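## Task

Thread the yellow divider onto the binder's rings so that both of its holes are on them, then shut the rings. The sheets already in the binder must still be on the rings. If a ring punches a new hole in the divider, the task fails. The result must stay in place without the robot holding it.

## Robot and tools

Setup: two arms, left_arm and right_arm, face each other across a table. Shared scene frame: origin at the table's centre, +z up, table surface at z = +0.020 m, and left_arm's base on the +y side. The names left and right do not refer to sides of a camera image. Each gripper has its own axes: the fingers extend along +x and close along y. The reported end_effector_position lies between the finger pads, 3 to 4 cm short of the fingertips. Loose objects may occasionally be nudged by an outside push. A reference page for the binder can be viewed with show_instructions.

execute_actions(actions): a list of actions run one after another. Each action is a table of at most 15 rows; a row lasts one control step of 1/30 s, and if fewer than 15 rows are given, the final row is repeated to fill the 15 steps. Every row holds 14 numbers, each in [-1, 1], always for both arms: left_arm dx, dy, dz, rx, ry, rz, opening, followed by the same seven for right_arm. The first six of each arm are an offset, not a pose: a displacement in that gripper's own axes relative to its measured pose when the action began (for a call's first action, the pose last reported in this scene). All rows of an action refer to that same starting pose, not to the row before. Scale: 1.0 equals 0.6 m of translation or 180 degrees of rotation; rx, ry, rz form a single rotation vector. Opening is absolute, not an offset: +1 is fully open (0.088 m), empty fingers touch at about -0.80, and values down to -1 close no further. Going from open to shut needs at least roughly 0.5 s. An empty actions list just returns the current state and images.

move(target, speed, blocking): target is one 14-number row laid out as above, with each arm's six offsets taken from the pose in the latest result that reported one, and the opening absolute and applied when the move starts. Both grippers follow straight paths that finish together, lasting 0.5 to 10 s; anything longer is cut off at 10 s before arriving. Rotation takes the shorter direction. speed is the path's top speed in m/s, 0.002 to 0.5 (default 0.25), with turning capped at twice that value in rad/s. Paths ignore obstacles and the other arm; real grippers trail, drift and may overshoot speed, most when an arm is almost fully extended. Faster motion and targets set deeper past a contact mean harder impacts and pressing. With blocking=false the reply comes after 0.5 s while motion continues; check with wait(0), and call wait or stop before sending new rows or moves. The result adds a move: line with the ending (done, off_target, moving, held, fault) and any limits: paced means the commanded pose was clipped; held means a safety check blocked steps, after which the arm may jump ahead quickly. An ending that names one arm only means the other finished fine. Each gripper's distance from its target is also given.

wait(seconds): 0 to 10; lets time pass with arms holding their last command, returning early if a running move ends. stop(): brakes a running move (needs stopping distance; fingers keep moving). zoom_image(camera, region): camera is cam_high, cam_low, cam_left_wrist or cam_right_wrist (each 504x504); region is [x0, y0, x1, y1] in pixels from the top-left, no larger than 504 by 504. finished_scene(scene): ends scene 1 or 2 irreversibly and reports success; the next scene's task comes in that result. Answering without any tool call ends all remaining scenes.

Control behaviour: each step the command is limited to within 70 mm and 16 degrees of the measured pose, then joints are driven by damped inverse kinematics, favouring position over orientation. Large offsets may need several actions, since motion stops at the last clipped pose. Friction can leave a gripper short or slightly tilted, especially far out, and tiny moves may do nothing; check pose after moves and correct tilt. To keep an arm still, send the offset back to its desired pose in a reply's first call and zeros afterwards, plus the opening it should keep.

Reading results: the state line gives for each arm end_effector_position (m), end_effector_quat_wxyz and velocities (m/s, rad/s); printed positions can be off, more at long reach. Hand target lines show where each controller is heading. grip_measured reports finger opening on the command scale; the last Joint positions value is the opening in metres. Readings may be off by about 1 mm per gripper. To hold something, command an opening well below grip_measured; the gap sets the squeeze (about 34 N per pad at most, and fast closes can overshoot). A pose unreachable line means the clearance check altered or blocked that arm's command. Joint ranges (rad): waist -3.054 to 3.054, shoulder 0.000 to 3.142, elbow 0.000 to 2.356, wrist pitch -1.571 to 1.571, wrist yaw -1.571 to 1.571, wrist roll -3.142 to 3.142. Load limits (N m): waist 17.6, shoulder 21.8, elbow 21.7, wrist pitch 5.74, wrist yaw 5.72, wrist roll 5.36, including carried weight; hitting one freezes that arm 10 s and drops the rest of the call. Holding loads heats motors: MOTOR HOT appears from 50 °C, and at 95 °C an OVER-TEMPERATURE FAULT holds the arm, which may go limp if it fails to cool.

Avoid: objects leaving the table (fails the task), arms colliding or pressing on each other or their mounts, drops, slips, slams and heavy pushing, and letting the simulation run idle while the robot keeps squeezing or holding weight.

Each tool is called by a JSON object that holds its "method" and its "body".

Reference images:

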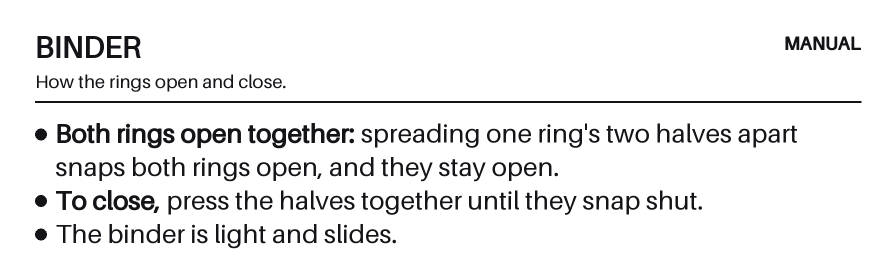

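## Session

I'll start by looking at the current state.

{"method": "execute_actions", "body": {"actions": []}}

Scene clock: 0.00 s.
left_arm: end_effector_position=(+0.0092, +0.2589, +0.1754) grip_measured=+0.837 end_effector_quat_wxyz=(+0.187, +0.553, +0.225, -0.780) end_effector_velocity=(+0.001, +0.002, -0.001) end_effector_angular_velocity=(+0.012, -0.008, +0.019) | right_arm: end_effector_position=(+0.0707, -0.2286, +0.4128) grip_measured=+0.854 end_effector_quat_wxyz=(+0.718, +0.019, -0.023, +0.696) end_effector_velocity=(-0.003, -0.001, -0.001) end_effector_angular_velocity=(-0.003, -0.009, +0.019)
Joint positions: left_arm=[-0.278  1.477  0.973 -0.942  0.303  0.701  0.08 ] | right_arm=[-0.006  0.855  0.659  0.256  0.007 -0.006  0.081]
Joint velocities: left_arm=[-0.002 -0.002 -0.002 -0.007 -0.007 -0.022 -0.   ] | right_arm=[-0.002 -0.007 -0.002 -0.007 -0.022 -0.007 -0.   ]
Motor temperatures (°C, as the motors report them): left_arm=[23 21 21 21 24 25] | right_arm=[22 23 21 23 23 24]
Heat: left arm: hottest wrist roll 25 °C (+0.0 °C/min); right arm: hottest wrist roll 24 °C (+0.0 °C/min).
Hand target (left_arm): +0.009, +0.259, +0.175; -0.187, -0.553, -0.225, +0.780
Hand target (right_arm): +0.071, -0.229, +0.413; +0.718, +0.019, -0.023, +0.696

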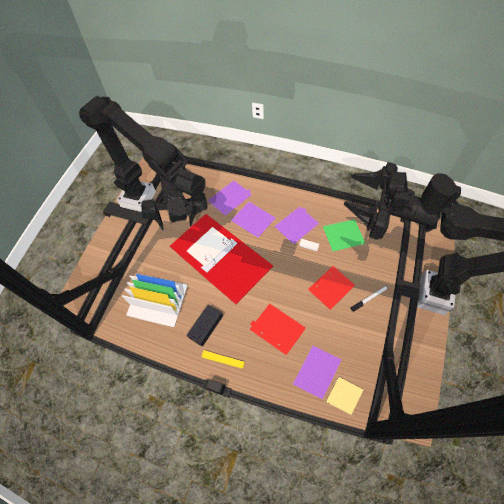

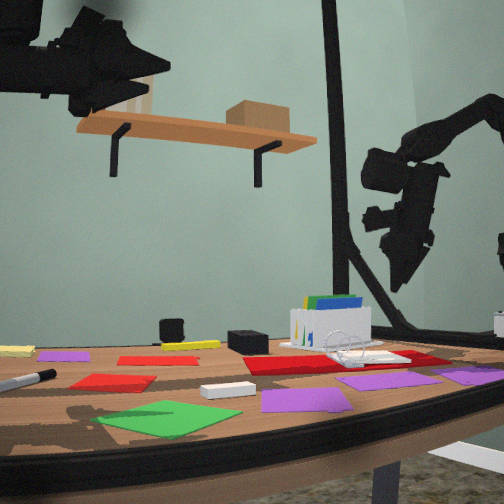

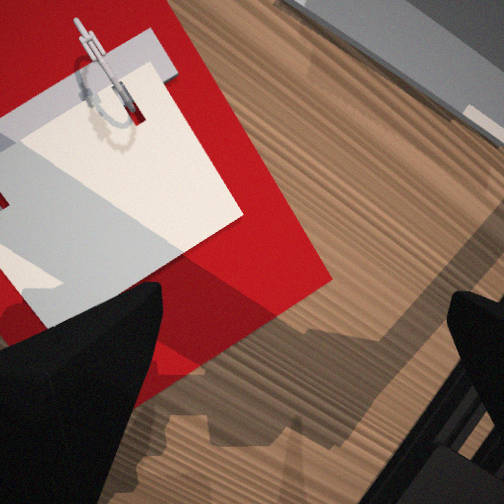

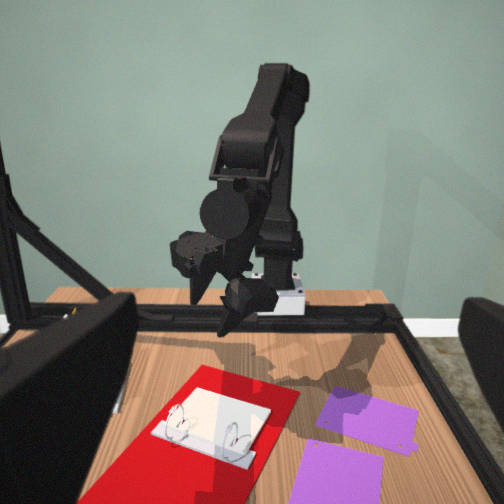

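{"method": "zoom_image", "body": {"camera": "cam_high", "region": [100, 190, 290, 380]}}

{"method": "zoom_image", "body": {"camera": "cam_low", "region": [230, 270, 470, 400]}}

{"method": "zoom_image", "body": {"camera": "cam_right_wrist", "region": [120, 350, 320, 504]}}

Region (100, 190, 290, 380) of cam_high's 504x504 image, scaled by 2.653, with more detail than that image has.

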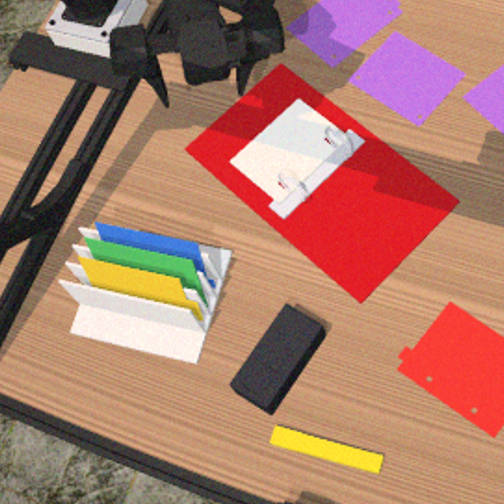

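Region (230, 270, 470, 400) of cam_low's 504x504 image, scaled by 2.100, with more detail than that image has; it fills the top 273 rows of this view, and the rest is white.

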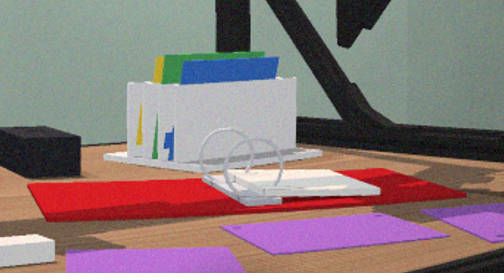

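Region (120, 350, 320, 504) of cam_right_wrist's 504x504 image, scaled by 2.520, with more detail than that image has; it fills the top 388 rows of this view, and the rest is white.

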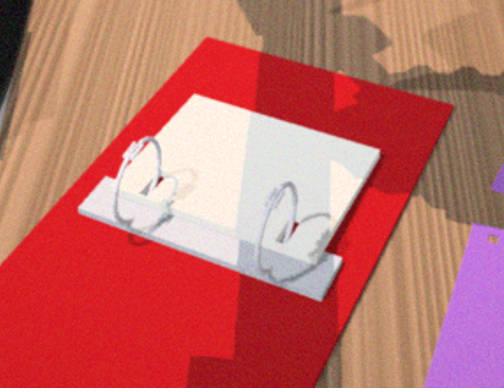

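{"method": "move", "body": {"target": [-0.125,0.053,0.107,-0.3063,0.0629,0.0881,1.0, 0.215,0.294,-0.4175,0.015,0.074,-0.128,1.0], "speed": 0.3}}

Scene clock: 13.63 s.
left_arm: end_effector_position=(+0.0015, +0.2023, +0.2622) grip_measured=+1.000 end_effector_quat_wxyz=(+0.498, +0.497, +0.501, -0.503) end_effector_velocity=(-0.004, -0.004, +0.001) end_effector_angular_velocity=(-0.022, +0.016, +0.005) | right_arm: end_effector_position=(-0.1028, -0.0832, +0.1698) grip_measured=+1.000 end_effector_quat_wxyz=(+0.837, -0.038, +0.082, +0.539) end_effector_velocity=(+0.001, -0.001, -0.005) end_effector_angular_velocity=(-0.024, -0.027, +0.008)
Joint positions: left_arm=[-0.393  1.773  1.667 -1.459  0.007 -0.365  0.088] | right_arm=[0.623 2.161 1.071 0.749 1.002 0.315 0.088]
Joint velocities: left_arm=[-0.002 -0.002  0.002  0.022  0.007 -0.007  0.   ] | right_arm=[-0.002  0.002 -0.007 -0.007 -0.007 -0.022  0.   ]
Motor temperatures (°C, as the motors report them): left_arm=[23 23 23 21 24 25] | right_arm=[22 24 24 25 23 24]
Heat: left arm: hottest wrist roll 25 °C (+0.0 °C/min); right arm: hottest wrist pitch 25 °C (+4.4 °C/min).
Hand target (left_arm): +0.000, +0.200, +0.260; +0.499, +0.501, +0.500, -0.500
Hand target (right_arm): -0.104, -0.082, +0.167; +0.838, -0.040, +0.082, +0.537
Off the commanded pose (left_arm): 0.003 m, 1 deg.
Off the commanded pose (right_arm): 0.005 m, 1 deg.
move: done

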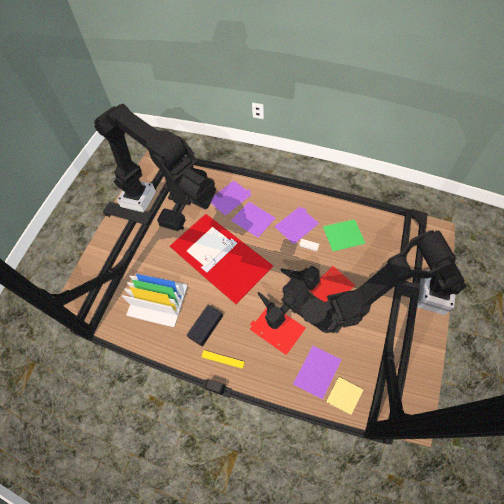

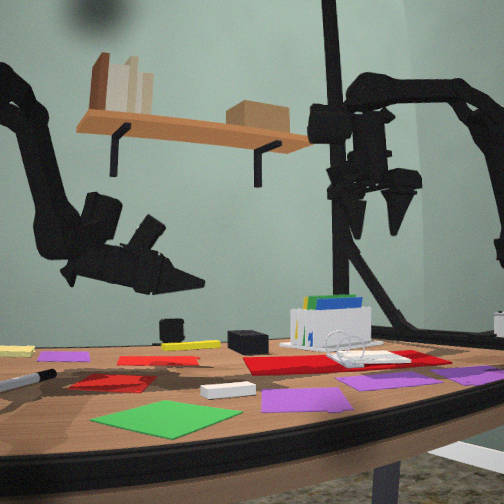

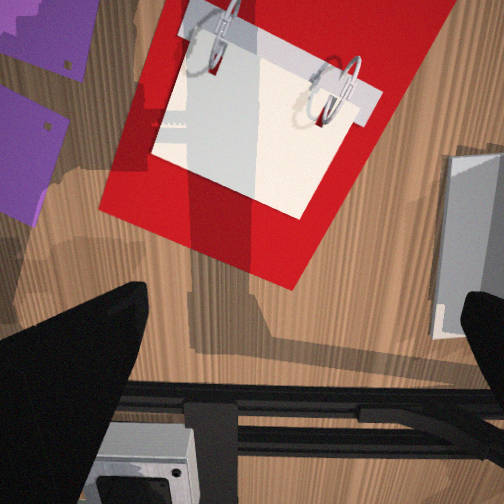

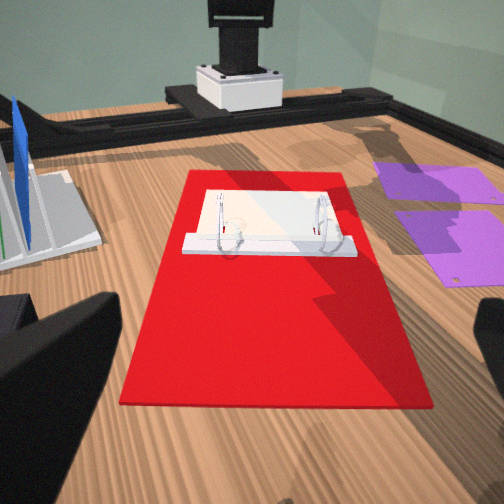

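{"method": "zoom_image", "body": {"camera": "cam_left_wrist", "region": [150, 0, 400, 150]}}

{"method": "zoom_image", "body": {"camera": "cam_right_wrist", "region": [170, 160, 370, 280]}}

{"method": "zoom_image", "body": {"camera": "cam_low", "region": [300, 310, 420, 380]}}

Region (150, 0, 400, 150) of cam_left_wrist's 504x504 image, scaled by 2.016, with more detail than that image has; it fills the top 302 rows of this view, and the rest is white.

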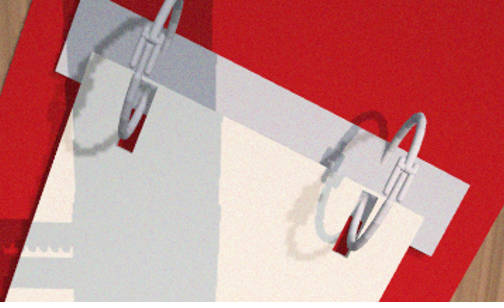

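Region (170, 160, 370, 280) of cam_right_wrist's 504x504 image, scaled by 2.520, with more detail than that image has; it fills the top 302 rows of this view, and the rest is white.

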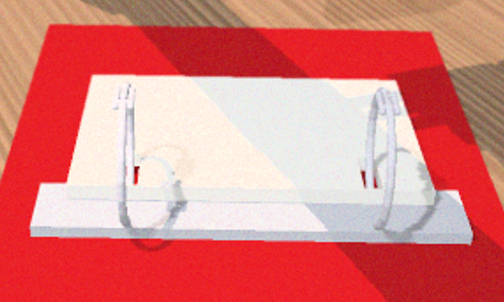

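Region (300, 310, 420, 380) of cam_low's 504x504 image, scaled by 4.200, with more detail than that image has; it fills the top 294 rows of this view, and the rest is white.

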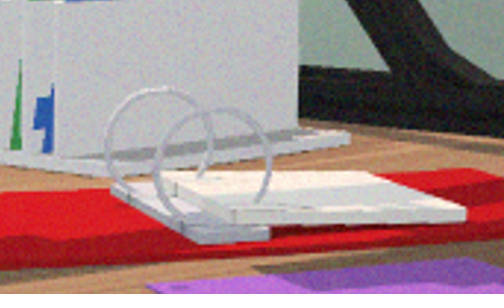

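{"method": "move", "body": {"target": [0.245,-0.0403,0.0812,-0.3408,-0.2228,0.1445,-0.85, 0,0,0,0,0,0,1.0], "speed": 0.3}}

Scene clock: 25.30 s.
left_arm: end_effector_position=(-0.0236, +0.1540, +0.1196) grip_measured=-0.796 end_effector_quat_wxyz=(+0.900, +0.080, +0.378, -0.200) end_effector_velocity=(+0.003, +0.004, -0.001) end_effector_angular_velocity=(+0.021, -0.009, +0.009) | right_arm: end_effector_position=(-0.1029, -0.0833, +0.1696) grip_measured=+1.000 end_effector_quat_wxyz=(+0.837, -0.039, +0.082, +0.539) end_effector_velocity=(-0.001, +0.001, -0.002) end_effector_angular_velocity=(-0.013, -0.005, +0.020)
Joint positions: left_arm=[-0.687  2.193  1.505 -1.093 -0.754 -1.884  0.   ] | right_arm=[0.623 2.161 1.071 0.749 1.003 0.315 0.088]
Joint velocities: left_arm=[ 0.002  0.002 -0.002 -0.022  0.007 -0.007 -0.   ] | right_arm=[-0.002 -0.002 -0.002 -0.007 -0.022 -0.007  0.   ]
Motor temperatures (°C, as the motors report them): left_arm=[23 24 24 21 24 25] | right_arm=[22 26 24 26 23 24]
Heat: left arm: hottest wrist roll 25 °C (+0.0 °C/min); right arm: hottest shoulder 26 °C (+4.7 °C/min).
Hand target (left_arm): -0.025, +0.153, +0.115; +0.902, +0.083, +0.374, -0.199
Hand target (right_arm): -0.103, -0.083, +0.170; +0.837, -0.039, +0.082, +0.539
Off the commanded pose (left_arm): 0.004 m, 1 deg.
Off the commanded pose (right_arm): 0.000 m, 0 deg.
move: done

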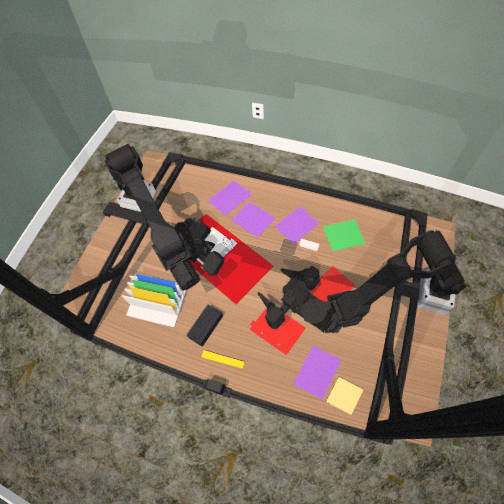

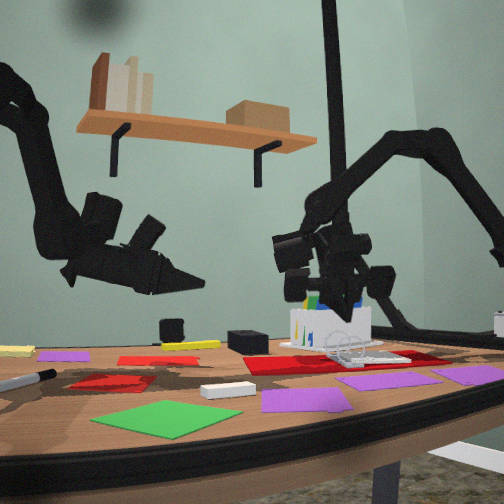

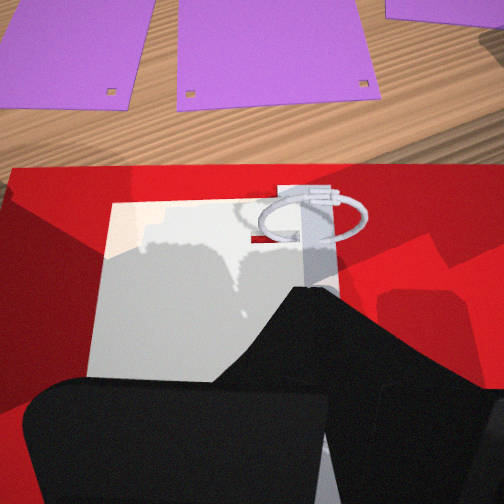

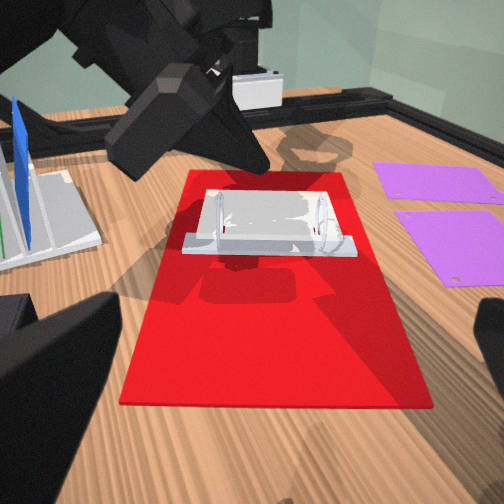

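{"method": "move", "body": {"target": [0.058,-0.0133,0.0,0,0,0,-0.85, 0,0,0,0,0,0,1.0], "speed": 0.1}}

{"method": "zoom_image", "body": {"camera": "cam_right_wrist", "region": [130, 80, 380, 280]}}

Scene clock: 27.80 s.
left_arm: end_effector_position=(-0.0081, +0.1336, +0.1025) grip_measured=-0.796 end_effector_quat_wxyz=(+0.898, +0.069, +0.385, -0.204) end_effector_velocity=(-0.002, -0.002, +0.001) end_effector_angular_velocity=(-0.027, +0.009, +0.002) | right_arm: end_effector_position=(-0.1029, -0.0833, +0.1696) grip_measured=+1.000 end_effector_quat_wxyz=(+0.837, -0.039, +0.082, +0.539) end_effector_velocity=(+0.002, -0.000, -0.001) end_effector_angular_velocity=(-0.022, -0.031, -0.005)
Joint positions: left_arm=[-0.623  2.216  1.476 -0.955 -0.761 -1.798  0.   ] | right_arm=[0.623 2.161 1.071 0.749 1.003 0.315 0.088]
Joint velocities: left_arm=[-0.002 -0.007 -0.007  0.022 -0.007 -0.007 -0.   ] | right_arm=[-0.002 -0.002  0.002 -0.022  0.007 -0.022  0.   ]
Motor temperatures (°C, as the motors report them): left_arm=[23 25 24 21 24 25] | right_arm=[22 27 24 26 23 24]
Heat: left arm: hottest shoulder 25 °C (+0.0 °C/min); right arm: hottest shoulder 27 °C (+6.5 °C/min).
Hand target (left_arm): -0.005, +0.136, +0.095; +0.900, +0.080, +0.378, -0.200
Hand target (right_arm): -0.103, -0.083, +0.170; +0.837, -0.039, +0.082, +0.539
Off the commanded pose (left_arm): 0.009 m, 2 deg.
Off the commanded pose (right_arm): 0.000 m, 0 deg.
move: off_target (left_arm)

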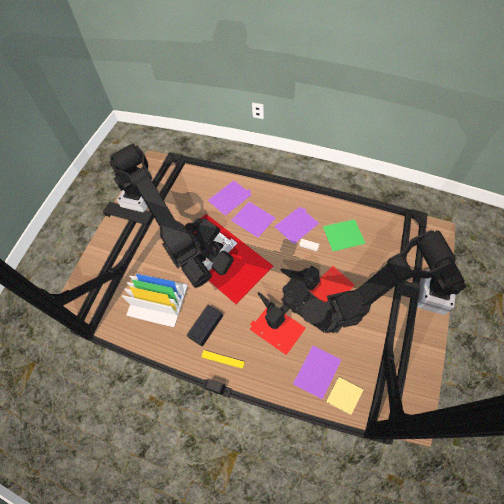

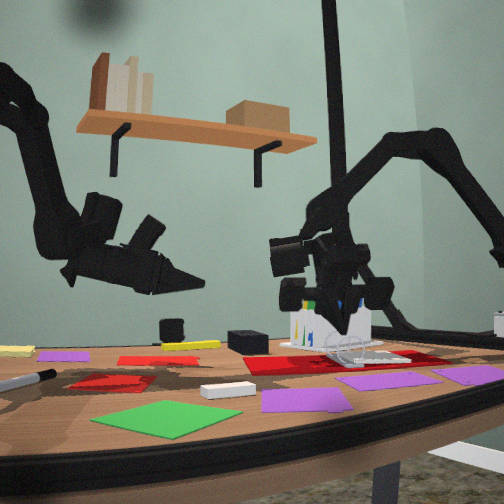

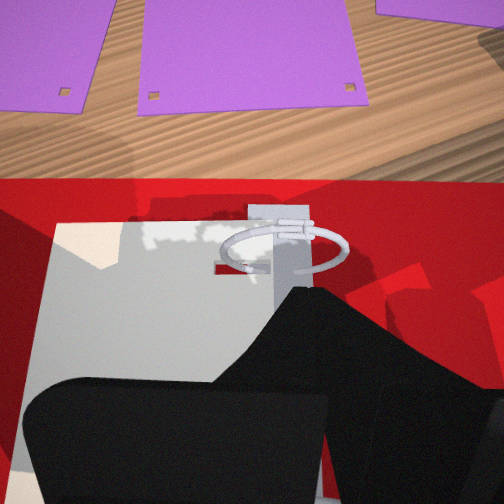

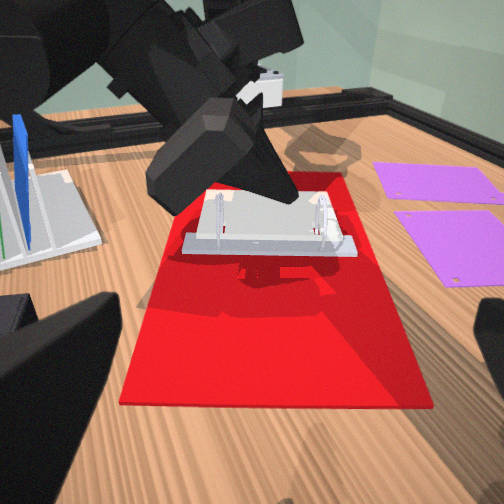

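Region (130, 80, 380, 280) of cam_right_wrist's 504x504 image, scaled by 2.016, with more detail than that image has; it fills the top 403 rows of this view, and the rest is white.

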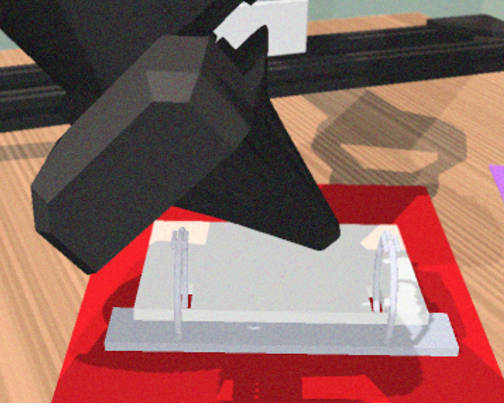

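{"method": "move", "body": {"target": [-0.074,0.078,0.0955,0.240,0.011,-0.231,-0.85, 0.187,-0.0313,-0.1305,-0.099,0.2164,0.1559,-0.85], "speed": 0.3}}

Scene clock: 43.40 s.
left_arm: end_effector_position=(+0.0207, +0.1711, +0.1747) grip_measured=-0.796 end_effector_quat_wxyz=(+0.678, +0.251, +0.297, -0.624) end_effector_velocity=(+0.003, +0.002, -0.003) end_effector_angular_velocity=(+0.009, -0.015, +0.002) | right_arm: end_effector_position=(-0.0466, -0.0021, +0.0762) grip_measured=-0.779 end_effector_quat_wxyz=(+0.597, -0.317, +0.272, +0.685) end_effector_velocity=(+0.002, +0.005, +0.006) end_effector_angular_velocity=(+0.013, -0.006, +0.014)
Joint positions: left_arm=[-0.456  1.431  0.716 -0.146 -0.338 -0.412  0.   ] | right_arm=[ 0.23   2.329  1.503 -0.036  0.051  0.051  0.001]
Joint velocities: left_arm=[ 0.002 -0.002 -0.007 -0.007 -0.007  0.007  0.   ] | right_arm=[-0.007 -0.002  0.017 -0.007 -0.007 -0.022 -0.   ]
Motor temperatures (°C, as the motors report them): left_arm=[23 27 24 21 24 25] | right_arm=[22 30 25 27 23 24]
Heat: left arm: hottest shoulder 27 °C (+2.8 °C/min); right arm: hottest shoulder 30 °C (+8.3 °C/min).
Hand target (left_arm): +0.022, +0.174, +0.173; +0.676, +0.253, +0.298, -0.624
Hand target (right_arm): -0.048, -0.001, +0.071; +0.594, -0.320, +0.274, +0.685
Off the commanded pose (left_arm): 0.004 m, 0 deg.
Off the commanded pose (right_arm): 0.004 m, 1 deg.
move: done

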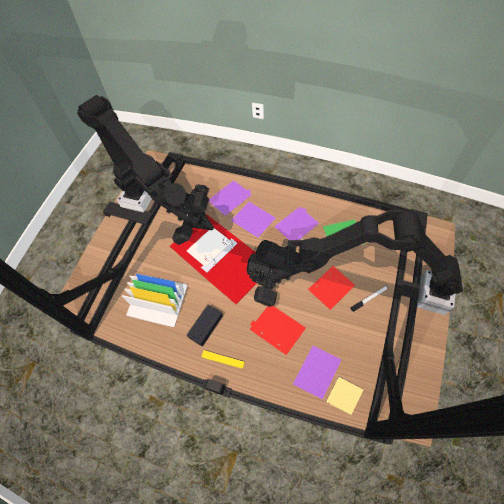

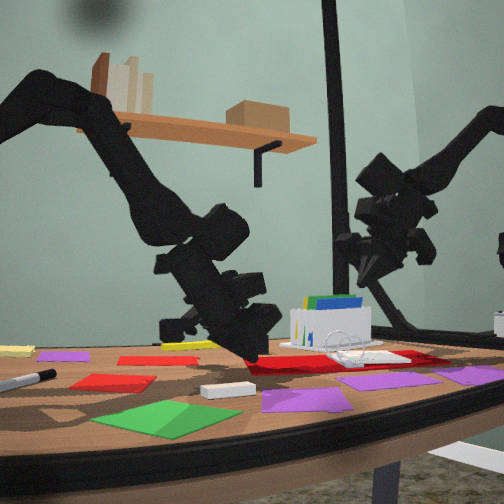

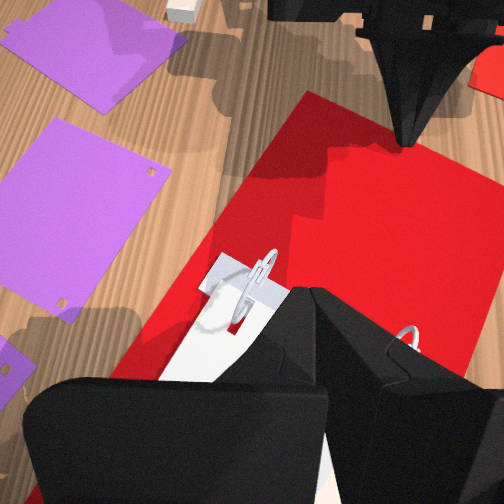

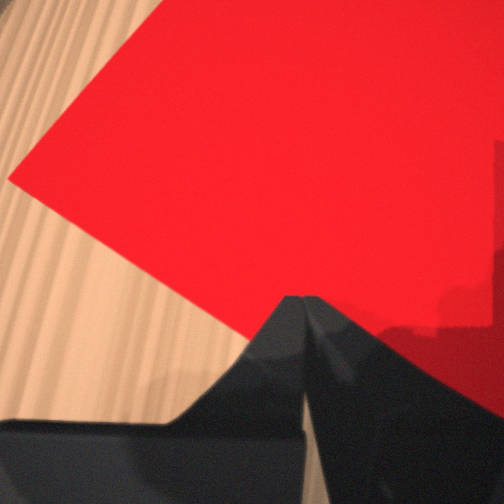

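{"method": "execute_actions", "body": {"actions": [[[0,0,0,0,0,0,-0.85, 0.01,0,0,0,0,0,-0.85],[0,0,0,0,0,0,-0.85, 0.014,0,0,0,0,0,-0.85],[0,0,0,0,0,0,-0.85, 0.018,0,0,0,0,0,-0.85],[0,0,0,0,0,0,-0.85, 0.022,0,0,0,0,0,-0.85],[0,0,0,0,0,0,-0.85, 0.026,0,0,0,0,0,-0.85],[0,0,0,0,0,0,-0.85, 0.030,0,0,0,0,0,-0.85],[0,0,0,0,0,0,-0.85, 0.034,0,0,0,0,0,-0.85],[0,0,0,0,0,0,-0.85, 0.038,0,0,0,0,0,-0.85],[0,0,0,0,0,0,-0.85, 0.042,0,0,0,0,0,-0.85],[0,0,0,0,0,0,-0.85, 0.045,0,0,0,0,0,-0.85],[0,0,0,0,0,0,-0.85, 0.048,0,0,0,0,0,-0.85],[0,0,0,0,0,0,-0.85, 0.050,0,0,0,0,0,-0.85]]]}}

{"method": "zoom_image", "body": {"camera": "cam_low", "region": [200, 290, 400, 400]}}

Scene clock: 44.97 s.
left_arm: end_effector_position=(+0.0206, +0.1710, +0.1750) grip_measured=-0.796 end_effector_quat_wxyz=(+0.678, +0.251, +0.297, -0.624) end_effector_velocity=(+0.000, +0.000, +0.001) end_effector_angular_velocity=(-0.001, +0.009, +0.018) | right_arm: end_effector_position=(-0.0513, +0.0188, +0.0706) grip_measured=-0.779 end_effector_quat_wxyz=(+0.601, -0.305, +0.263, +0.690) end_effector_velocity=(+0.003, +0.011, -0.008) end_effector_angular_velocity=(-0.004, -0.022, +0.004)
Joint positions: left_arm=[-0.456  1.43   0.716 -0.146 -0.337 -0.411  0.   ] | right_arm=[ 0.23   2.403  1.595 -0.022  0.051  0.051  0.001]
Joint velocities: left_arm=[-0.002 -0.002  0.002 -0.007 -0.007 -0.022 -0.   ] | right_arm=[-0.007  0.051  0.066 -0.022  0.007 -0.022 -0.   ]
Motor temperatures (°C, as the motors report them): left_arm=[23 27 24 22 24 25] | right_arm=[22 30 25 27 23 24]
Heat: left arm: hottest shoulder 27 °C (+2.7 °C/min); right arm: hottest shoulder 30 °C (+8.0 °C/min).
Hand target (left_arm): +0.021, +0.171, +0.175; +0.678, +0.251, +0.297, -0.624
Hand target (right_arm): -0.049, +0.016, +0.053; +0.597, -0.316, +0.272, +0.685
Off the commanded pose (left_arm): 0.000 m, 0 deg.
Off the commanded pose (right_arm): 0.017 m, 2 deg.

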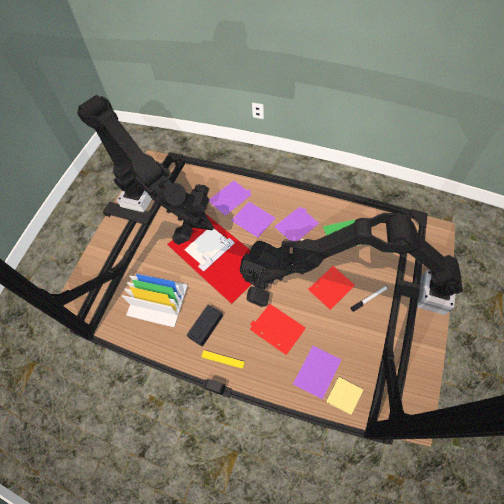

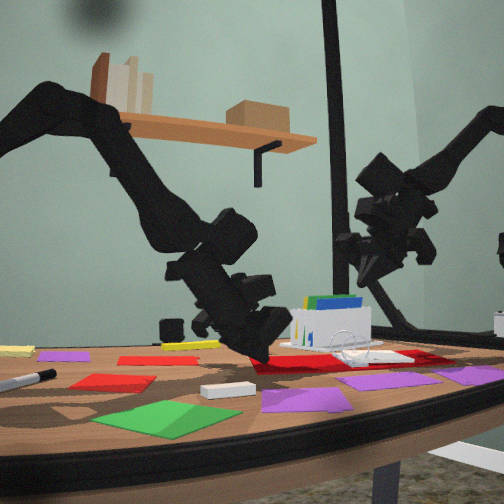

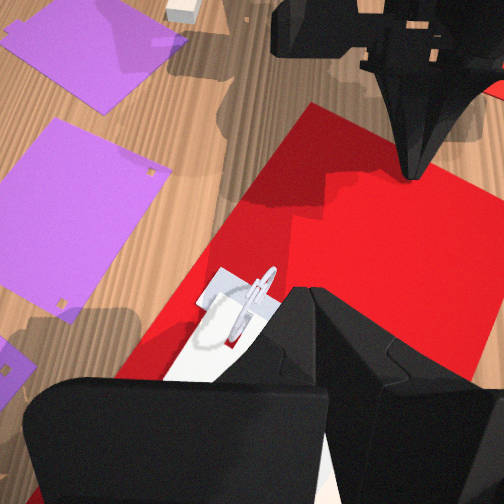

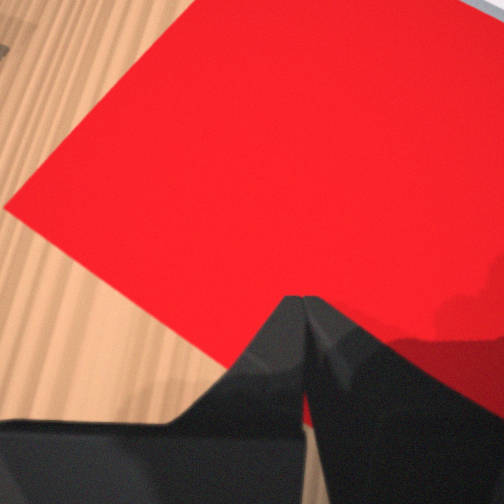

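Region (200, 290, 400, 400) of cam_low's 504x504 image, scaled by 2.520, with more detail than that image has; it fills the top 277 rows of this view, and the rest is white.

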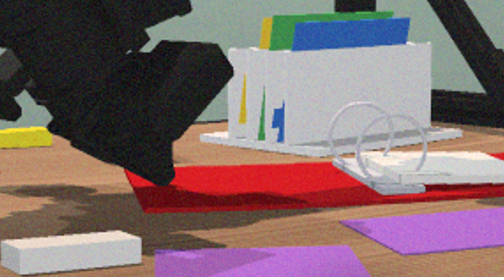

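{"method": "move", "body": {"target": [0.092,0.166,-0.042,0.332,-0.058,-0.415,-0.85, -0.0265,-0.158,-0.0743,0,0,0,-0.85], "speed": 0.3}}

Scene clock: 51.23 s.
left_arm: end_effector_position=(+0.1192, +0.1605, +0.1186) grip_measured=-0.796 end_effector_quat_wxyz=(+0.003, +0.257, -0.006, -0.966) end_effector_velocity=(+0.001, -0.000, -0.001) end_effector_angular_velocity=(-0.002, -0.018, -0.017) | right_arm: end_effector_position=(+0.0412, -0.0010, +0.0655) grip_measured=-0.779 end_effector_quat_wxyz=(+0.601, -0.293, +0.248, +0.701) end_effector_velocity=(+0.000, +0.001, +0.004) end_effector_angular_velocity=(+0.015, -0.010, +0.018)
Joint positions: left_arm=[ 0.339  2.275  1.458 -1.299  0.95   2.227  0.   ] | right_arm=[ 0.029  2.317  1.374  0.149 -0.1   -0.106  0.001]
Joint velocities: left_arm=[-0.002  0.002  0.012 -0.007 -0.022  0.007  0.   ] | right_arm=[-0.002 -0.007 -0.002  0.007 -0.007 -0.022 -0.   ]
Motor temperatures (°C, as the motors report them): left_arm=[23 27 25 22 24 25] | right_arm=[22 31 25 27 23 24]
Heat: left arm: hottest shoulder 27 °C (+2.3 °C/min); right arm: hottest shoulder 31 °C (+8.2 °C/min).
Hand target (left_arm): +0.121, +0.161, +0.113; +0.000, -0.258, +0.001, +0.966
Hand target (right_arm): +0.049, -0.011, +0.052; +0.601, -0.306, +0.263, +0.690
Off the commanded pose (left_arm): 0.004 m, 1 deg.
Off the commanded pose (right_arm): 0.018 m, 2 deg.
move: off_target (right_arm)

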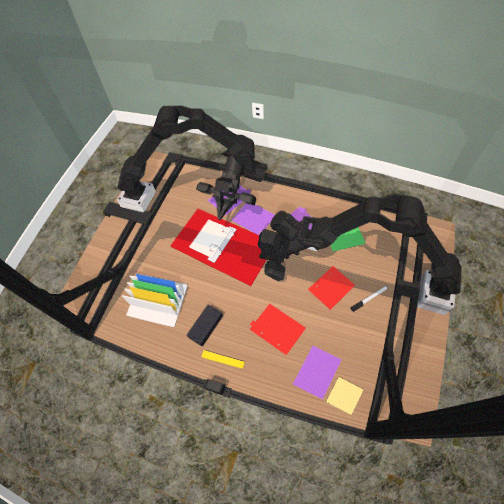

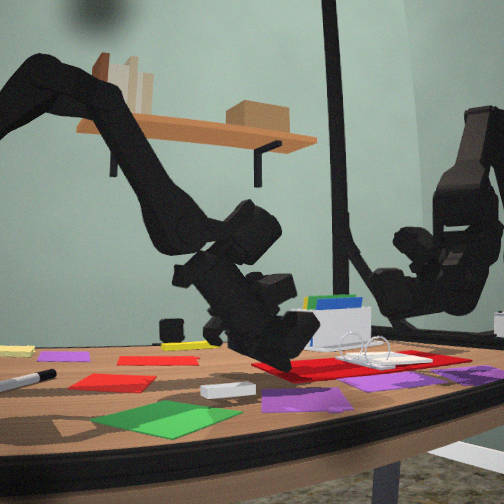

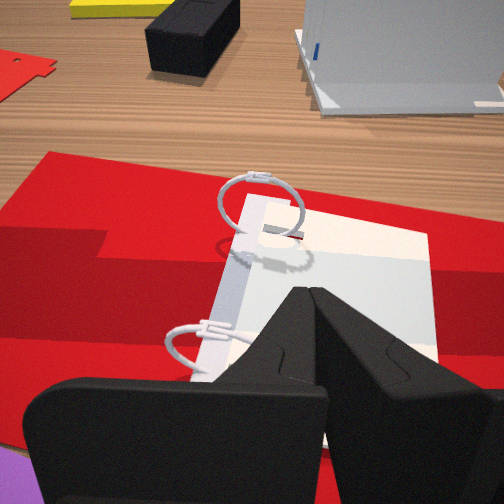

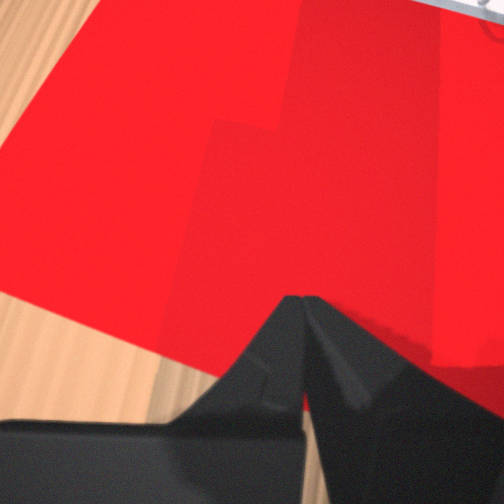

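{"method": "move", "body": {"target": [-0.0045,0.061,-0.0815,0.0195,0.0118,-0.041,-0.85, 0.012,0,-0.012,0,0,0,-0.85], "speed": 0.08}}

{"method": "zoom_image", "body": {"camera": "cam_low", "region": [290, 270, 490, 400]}}

Scene clock: 56.73 s.
left_arm: end_effector_position=(+0.1445, +0.1230, +0.0843) grip_measured=-0.796 end_effector_quat_wxyz=(-0.064, +0.275, -0.025, -0.959) end_effector_velocity=(+0.001, -0.002, +0.005) end_effector_angular_velocity=(+0.006, -0.007, -0.003) | right_arm: end_effector_position=(+0.0414, +0.0033, +0.0690) grip_measured=-0.779 end_effector_quat_wxyz=(+0.605, -0.285, +0.239, +0.705) end_effector_velocity=(+0.000, -0.002, -0.001) end_effector_angular_velocity=(-0.007, -0.000, +0.008)
Joint positions: left_arm=[ 0.339  2.567  1.862 -1.514  0.842  2.378  0.   ] | right_arm=[ 0.029  2.318  1.374  0.178 -0.1   -0.106  0.001]
Joint velocities: left_arm=[-0.002 -0.002  0.022 -0.022 -0.007 -0.007 -0.   ] | right_arm=[-0.002 -0.002 -0.002 -0.007 -0.007 -0.007 -0.   ]
Motor temperatures (°C, as the motors report them): left_arm=[23 27 25 22 24 25] | right_arm=[22 32 25 27 23 24]
Heat: left arm: hottest shoulder 27 °C (+2.1 °C/min); right arm: hottest shoulder 32 °C (+8.5 °C/min).
Hand target (left_arm): +0.146, +0.124, +0.078; +0.067, -0.275, +0.019, +0.959
Hand target (right_arm): +0.041, -0.001, +0.056; +0.601, -0.293, +0.248, +0.701
Off the commanded pose (left_arm): 0.007 m, 1 deg.
Off the commanded pose (right_arm): 0.014 m, 2 deg.
move: off_target (right_arm)

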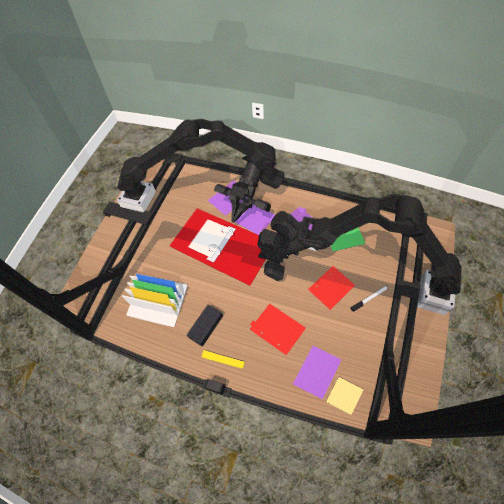

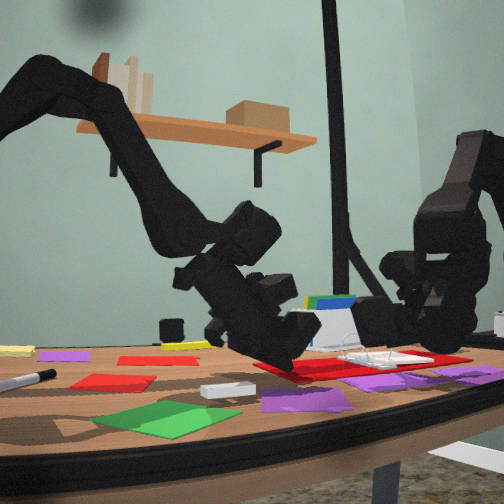

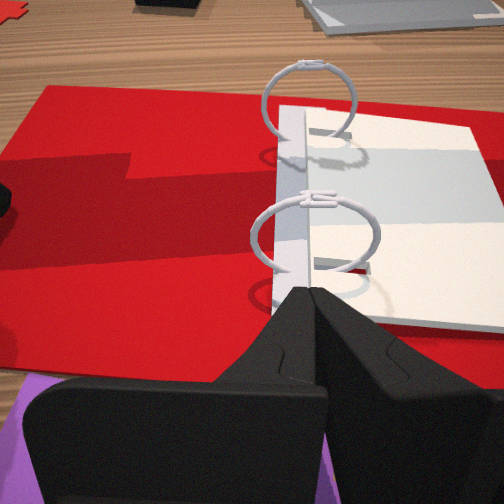

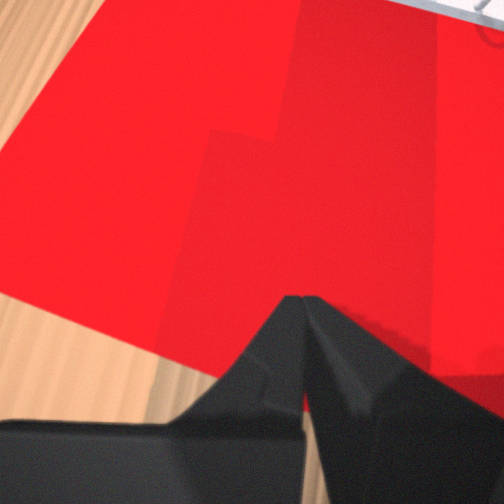

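Region (290, 270, 490, 400) of cam_low's 504x504 image, scaled by 2.520, with more detail than that image has; it fills the top 328 rows of this view, and the rest is white.

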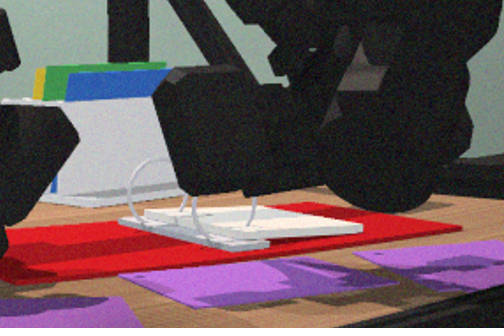

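{"method": "execute_actions", "body": {"actions": [[[0.003,-0.001,-0.001,0,0,0,-0.85, 0.01,0,-0.02,0,0.009,0,-0.85],[0.006,-0.0015,-0.002,0,0,0,-0.85, 0.01,0,-0.02,0,0.009,0,-0.85],[0.009,-0.002,-0.0025,0,0,0,-0.85, 0.01,0,-0.02,0,0.009,0,-0.85],[0.012,-0.003,-0.003,0,0,0,-0.85, 0.01,0,-0.02,0,0.009,0,-0.85],[0.015,-0.0035,-0.004,0,0,0,-0.85, 0.01,0,-0.02,0,0.009,0,-0.85],[0.018,-0.004,-0.005,0,0,0,-0.85, 0.01,0,-0.02,0,0.009,0,-0.85],[0.021,-0.005,-0.0055,0,0,0,-0.85, 0.01,0,-0.02,0,0.009,0,-0.85],[0.024,-0.0055,-0.006,0,0,0,-0.85, 0.01,0,-0.02,0,0.009,0,-0.85],[0.027,-0.006,-0.007,0,0,0,-0.85, 0.01,0,-0.02,0,0.009,0,-0.85],[0.030,-0.007,-0.008,0,0,0,-0.85, 0.01,0,-0.02,0,0.009,0,-0.85],[0.033,-0.008,-0.009,0,0,0,-0.85, 0.01,0,-0.02,0,0.009,0,-0.85],[0.0353,-0.0083,-0.0093,0,0,0,-0.85, 0.01,0,-0.02,0,0.009,0,-0.85]]]}}

{"method": "wait", "body": {"seconds": 0.3}}

Scene clock: 59.60 s.
left_arm: end_effector_position=(+0.1321, +0.1299, +0.0649) grip_measured=-0.796 end_effector_quat_wxyz=(-0.067, +0.276, -0.022, -0.959) end_effector_velocity=(-0.015, +0.016, -0.017) end_effector_angular_velocity=(+0.046, +0.001, -0.020) | right_arm: end_effector_position=(+0.0414, +0.0031, +0.0687) grip_measured=-0.779 end_effector_quat_wxyz=(+0.604, -0.285, +0.239, +0.705) end_effector_velocity=(-0.002, -0.002, -0.003) end_effector_angular_velocity=(-0.012, +0.010, +0.018)
Joint positions: left_arm=[ 0.316  2.568  1.777 -1.415  0.85   2.352  0.   ] | right_arm=[ 0.029  2.319  1.374  0.178 -0.1   -0.108  0.001]
Joint velocities: left_arm=[-0.027 -0.002 -0.095  0.066 -0.007 -0.022 -0.   ] | right_arm=[-0.002  0.002 -0.002 -0.007 -0.022 -0.007  0.   ]
Motor temperatures (°C, as the motors report them): left_arm=[23 28 25 22 24 25] | right_arm=[22 32 25 27 23 24]
Heat: left arm: hottest shoulder 28 °C (+3.0 °C/min); right arm: hottest shoulder 32 °C (+8.1 °C/min).
Hand target (left_arm): +0.130, +0.130, +0.068; +0.064, -0.275, +0.025, +0.959
Hand target (right_arm): +0.042, -0.001, +0.056; +0.601, -0.295, +0.247, +0.701
Off the commanded pose (left_arm): 0.004 m, 1 deg.
Off the commanded pose (right_arm): 0.013 m, 2 deg.

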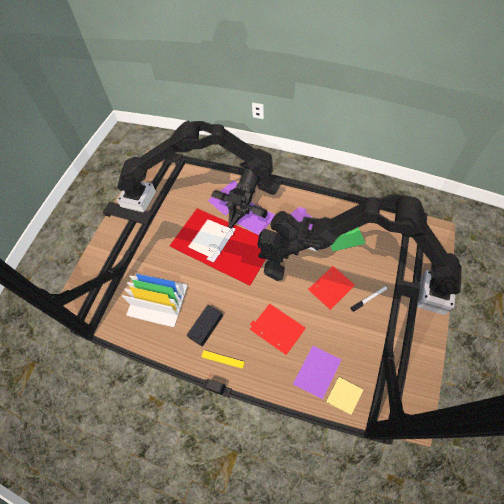

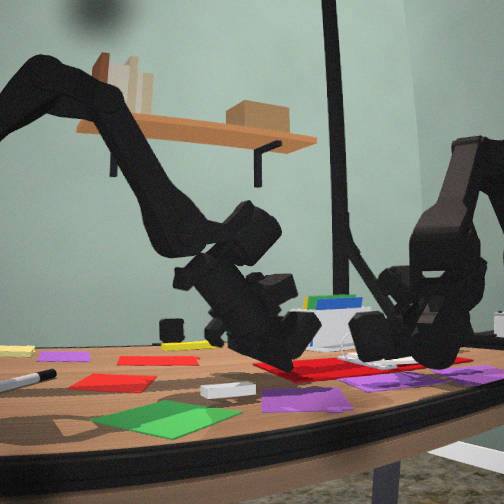

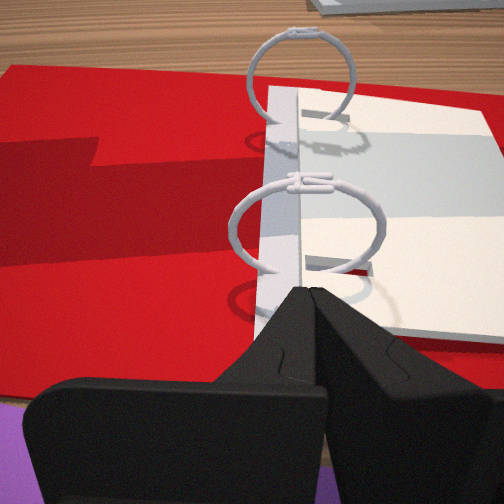

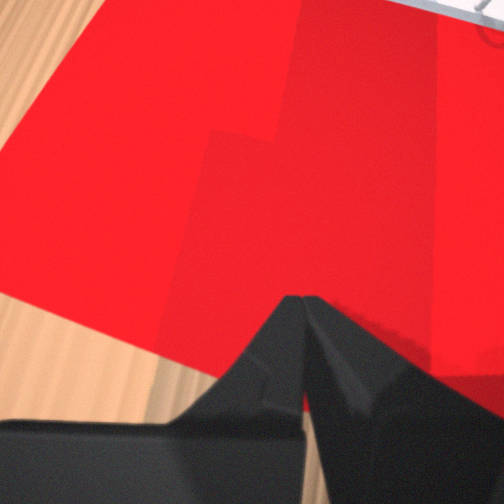

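Scene clock: 59.90 s.
left_arm: end_effector_position=(+0.1316, +0.1297, +0.0644) grip_measured=-0.796 end_effector_quat_wxyz=(-0.066, +0.276, -0.023, -0.959) end_effector_velocity=(+0.001, +0.003, +0.002) end_effector_angular_velocity=(+0.003, -0.002, -0.006) | right_arm: end_effector_position=(+0.0414, +0.0031, +0.0685) grip_measured=-0.779 end_effector_quat_wxyz=(+0.604, -0.285, +0.239, +0.705) end_effector_velocity=(+0.002, -0.001, -0.001) end_effector_angular_velocity=(-0.005, -0.021, +0.007)
Joint positions: left_arm=[ 0.314  2.566  1.773 -1.408  0.852  2.35   0.   ] | right_arm=[ 0.029  2.319  1.374  0.178 -0.1   -0.108  0.001]
Joint velocities: left_arm=[ 0.002 -0.007 -0.007 -0.007 -0.007  0.007 -0.   ] | right_arm=[-0.002 -0.002 -0.002 -0.007  0.007 -0.022 -0.   ]
Motor temperatures (°C, as the motors report them): left_arm=[23 28 25 22 24 25] | right_arm=[22 32 25 27 23 24]
Heat: left arm: hottest shoulder 28 °C (+3.0 °C/min); right arm: hottest shoulder 32 °C (+8.0 °C/min).
Hand target (left_arm): +0.130, +0.130, +0.068; +0.064, -0.275, +0.025, +0.959
Hand target (right_arm): +0.042, -0.001, +0.056; +0.601, -0.295, +0.247, +0.700
Off the commanded pose (left_arm): 0.004 m, 0 deg.
Off the commanded pose (right_arm): 0.013 m, 2 deg.
wait: 0.30 s; at rest by 0.17 s

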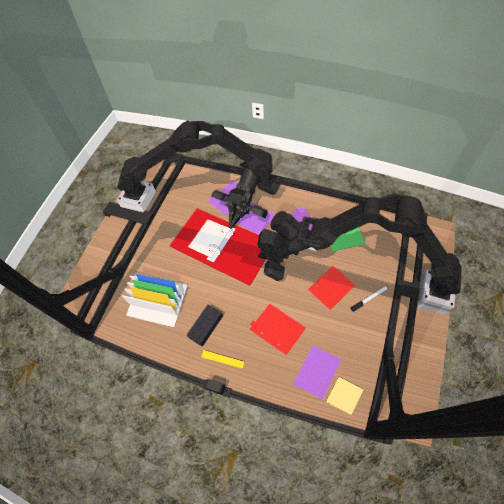

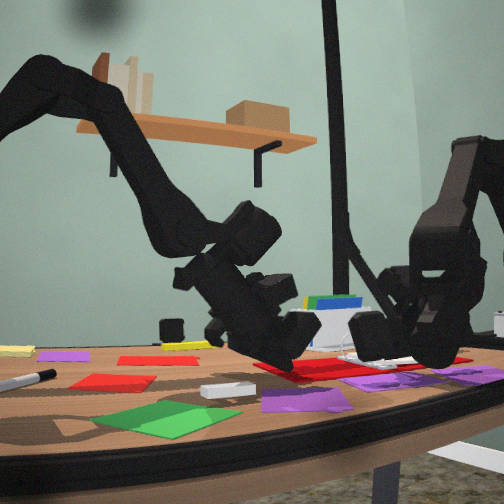

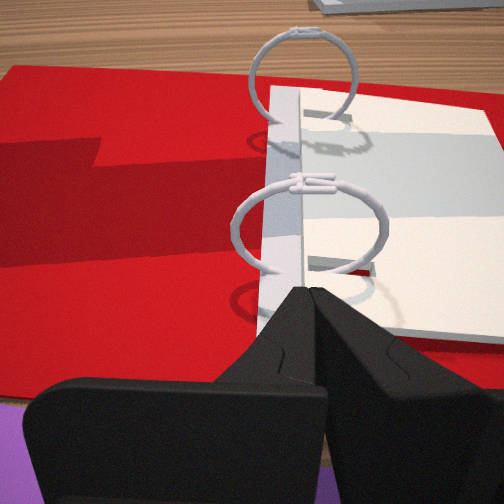

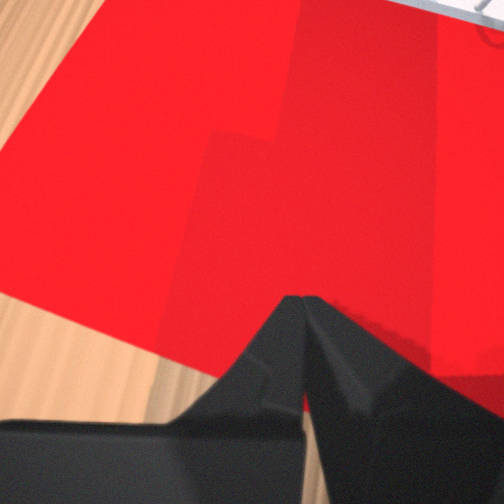

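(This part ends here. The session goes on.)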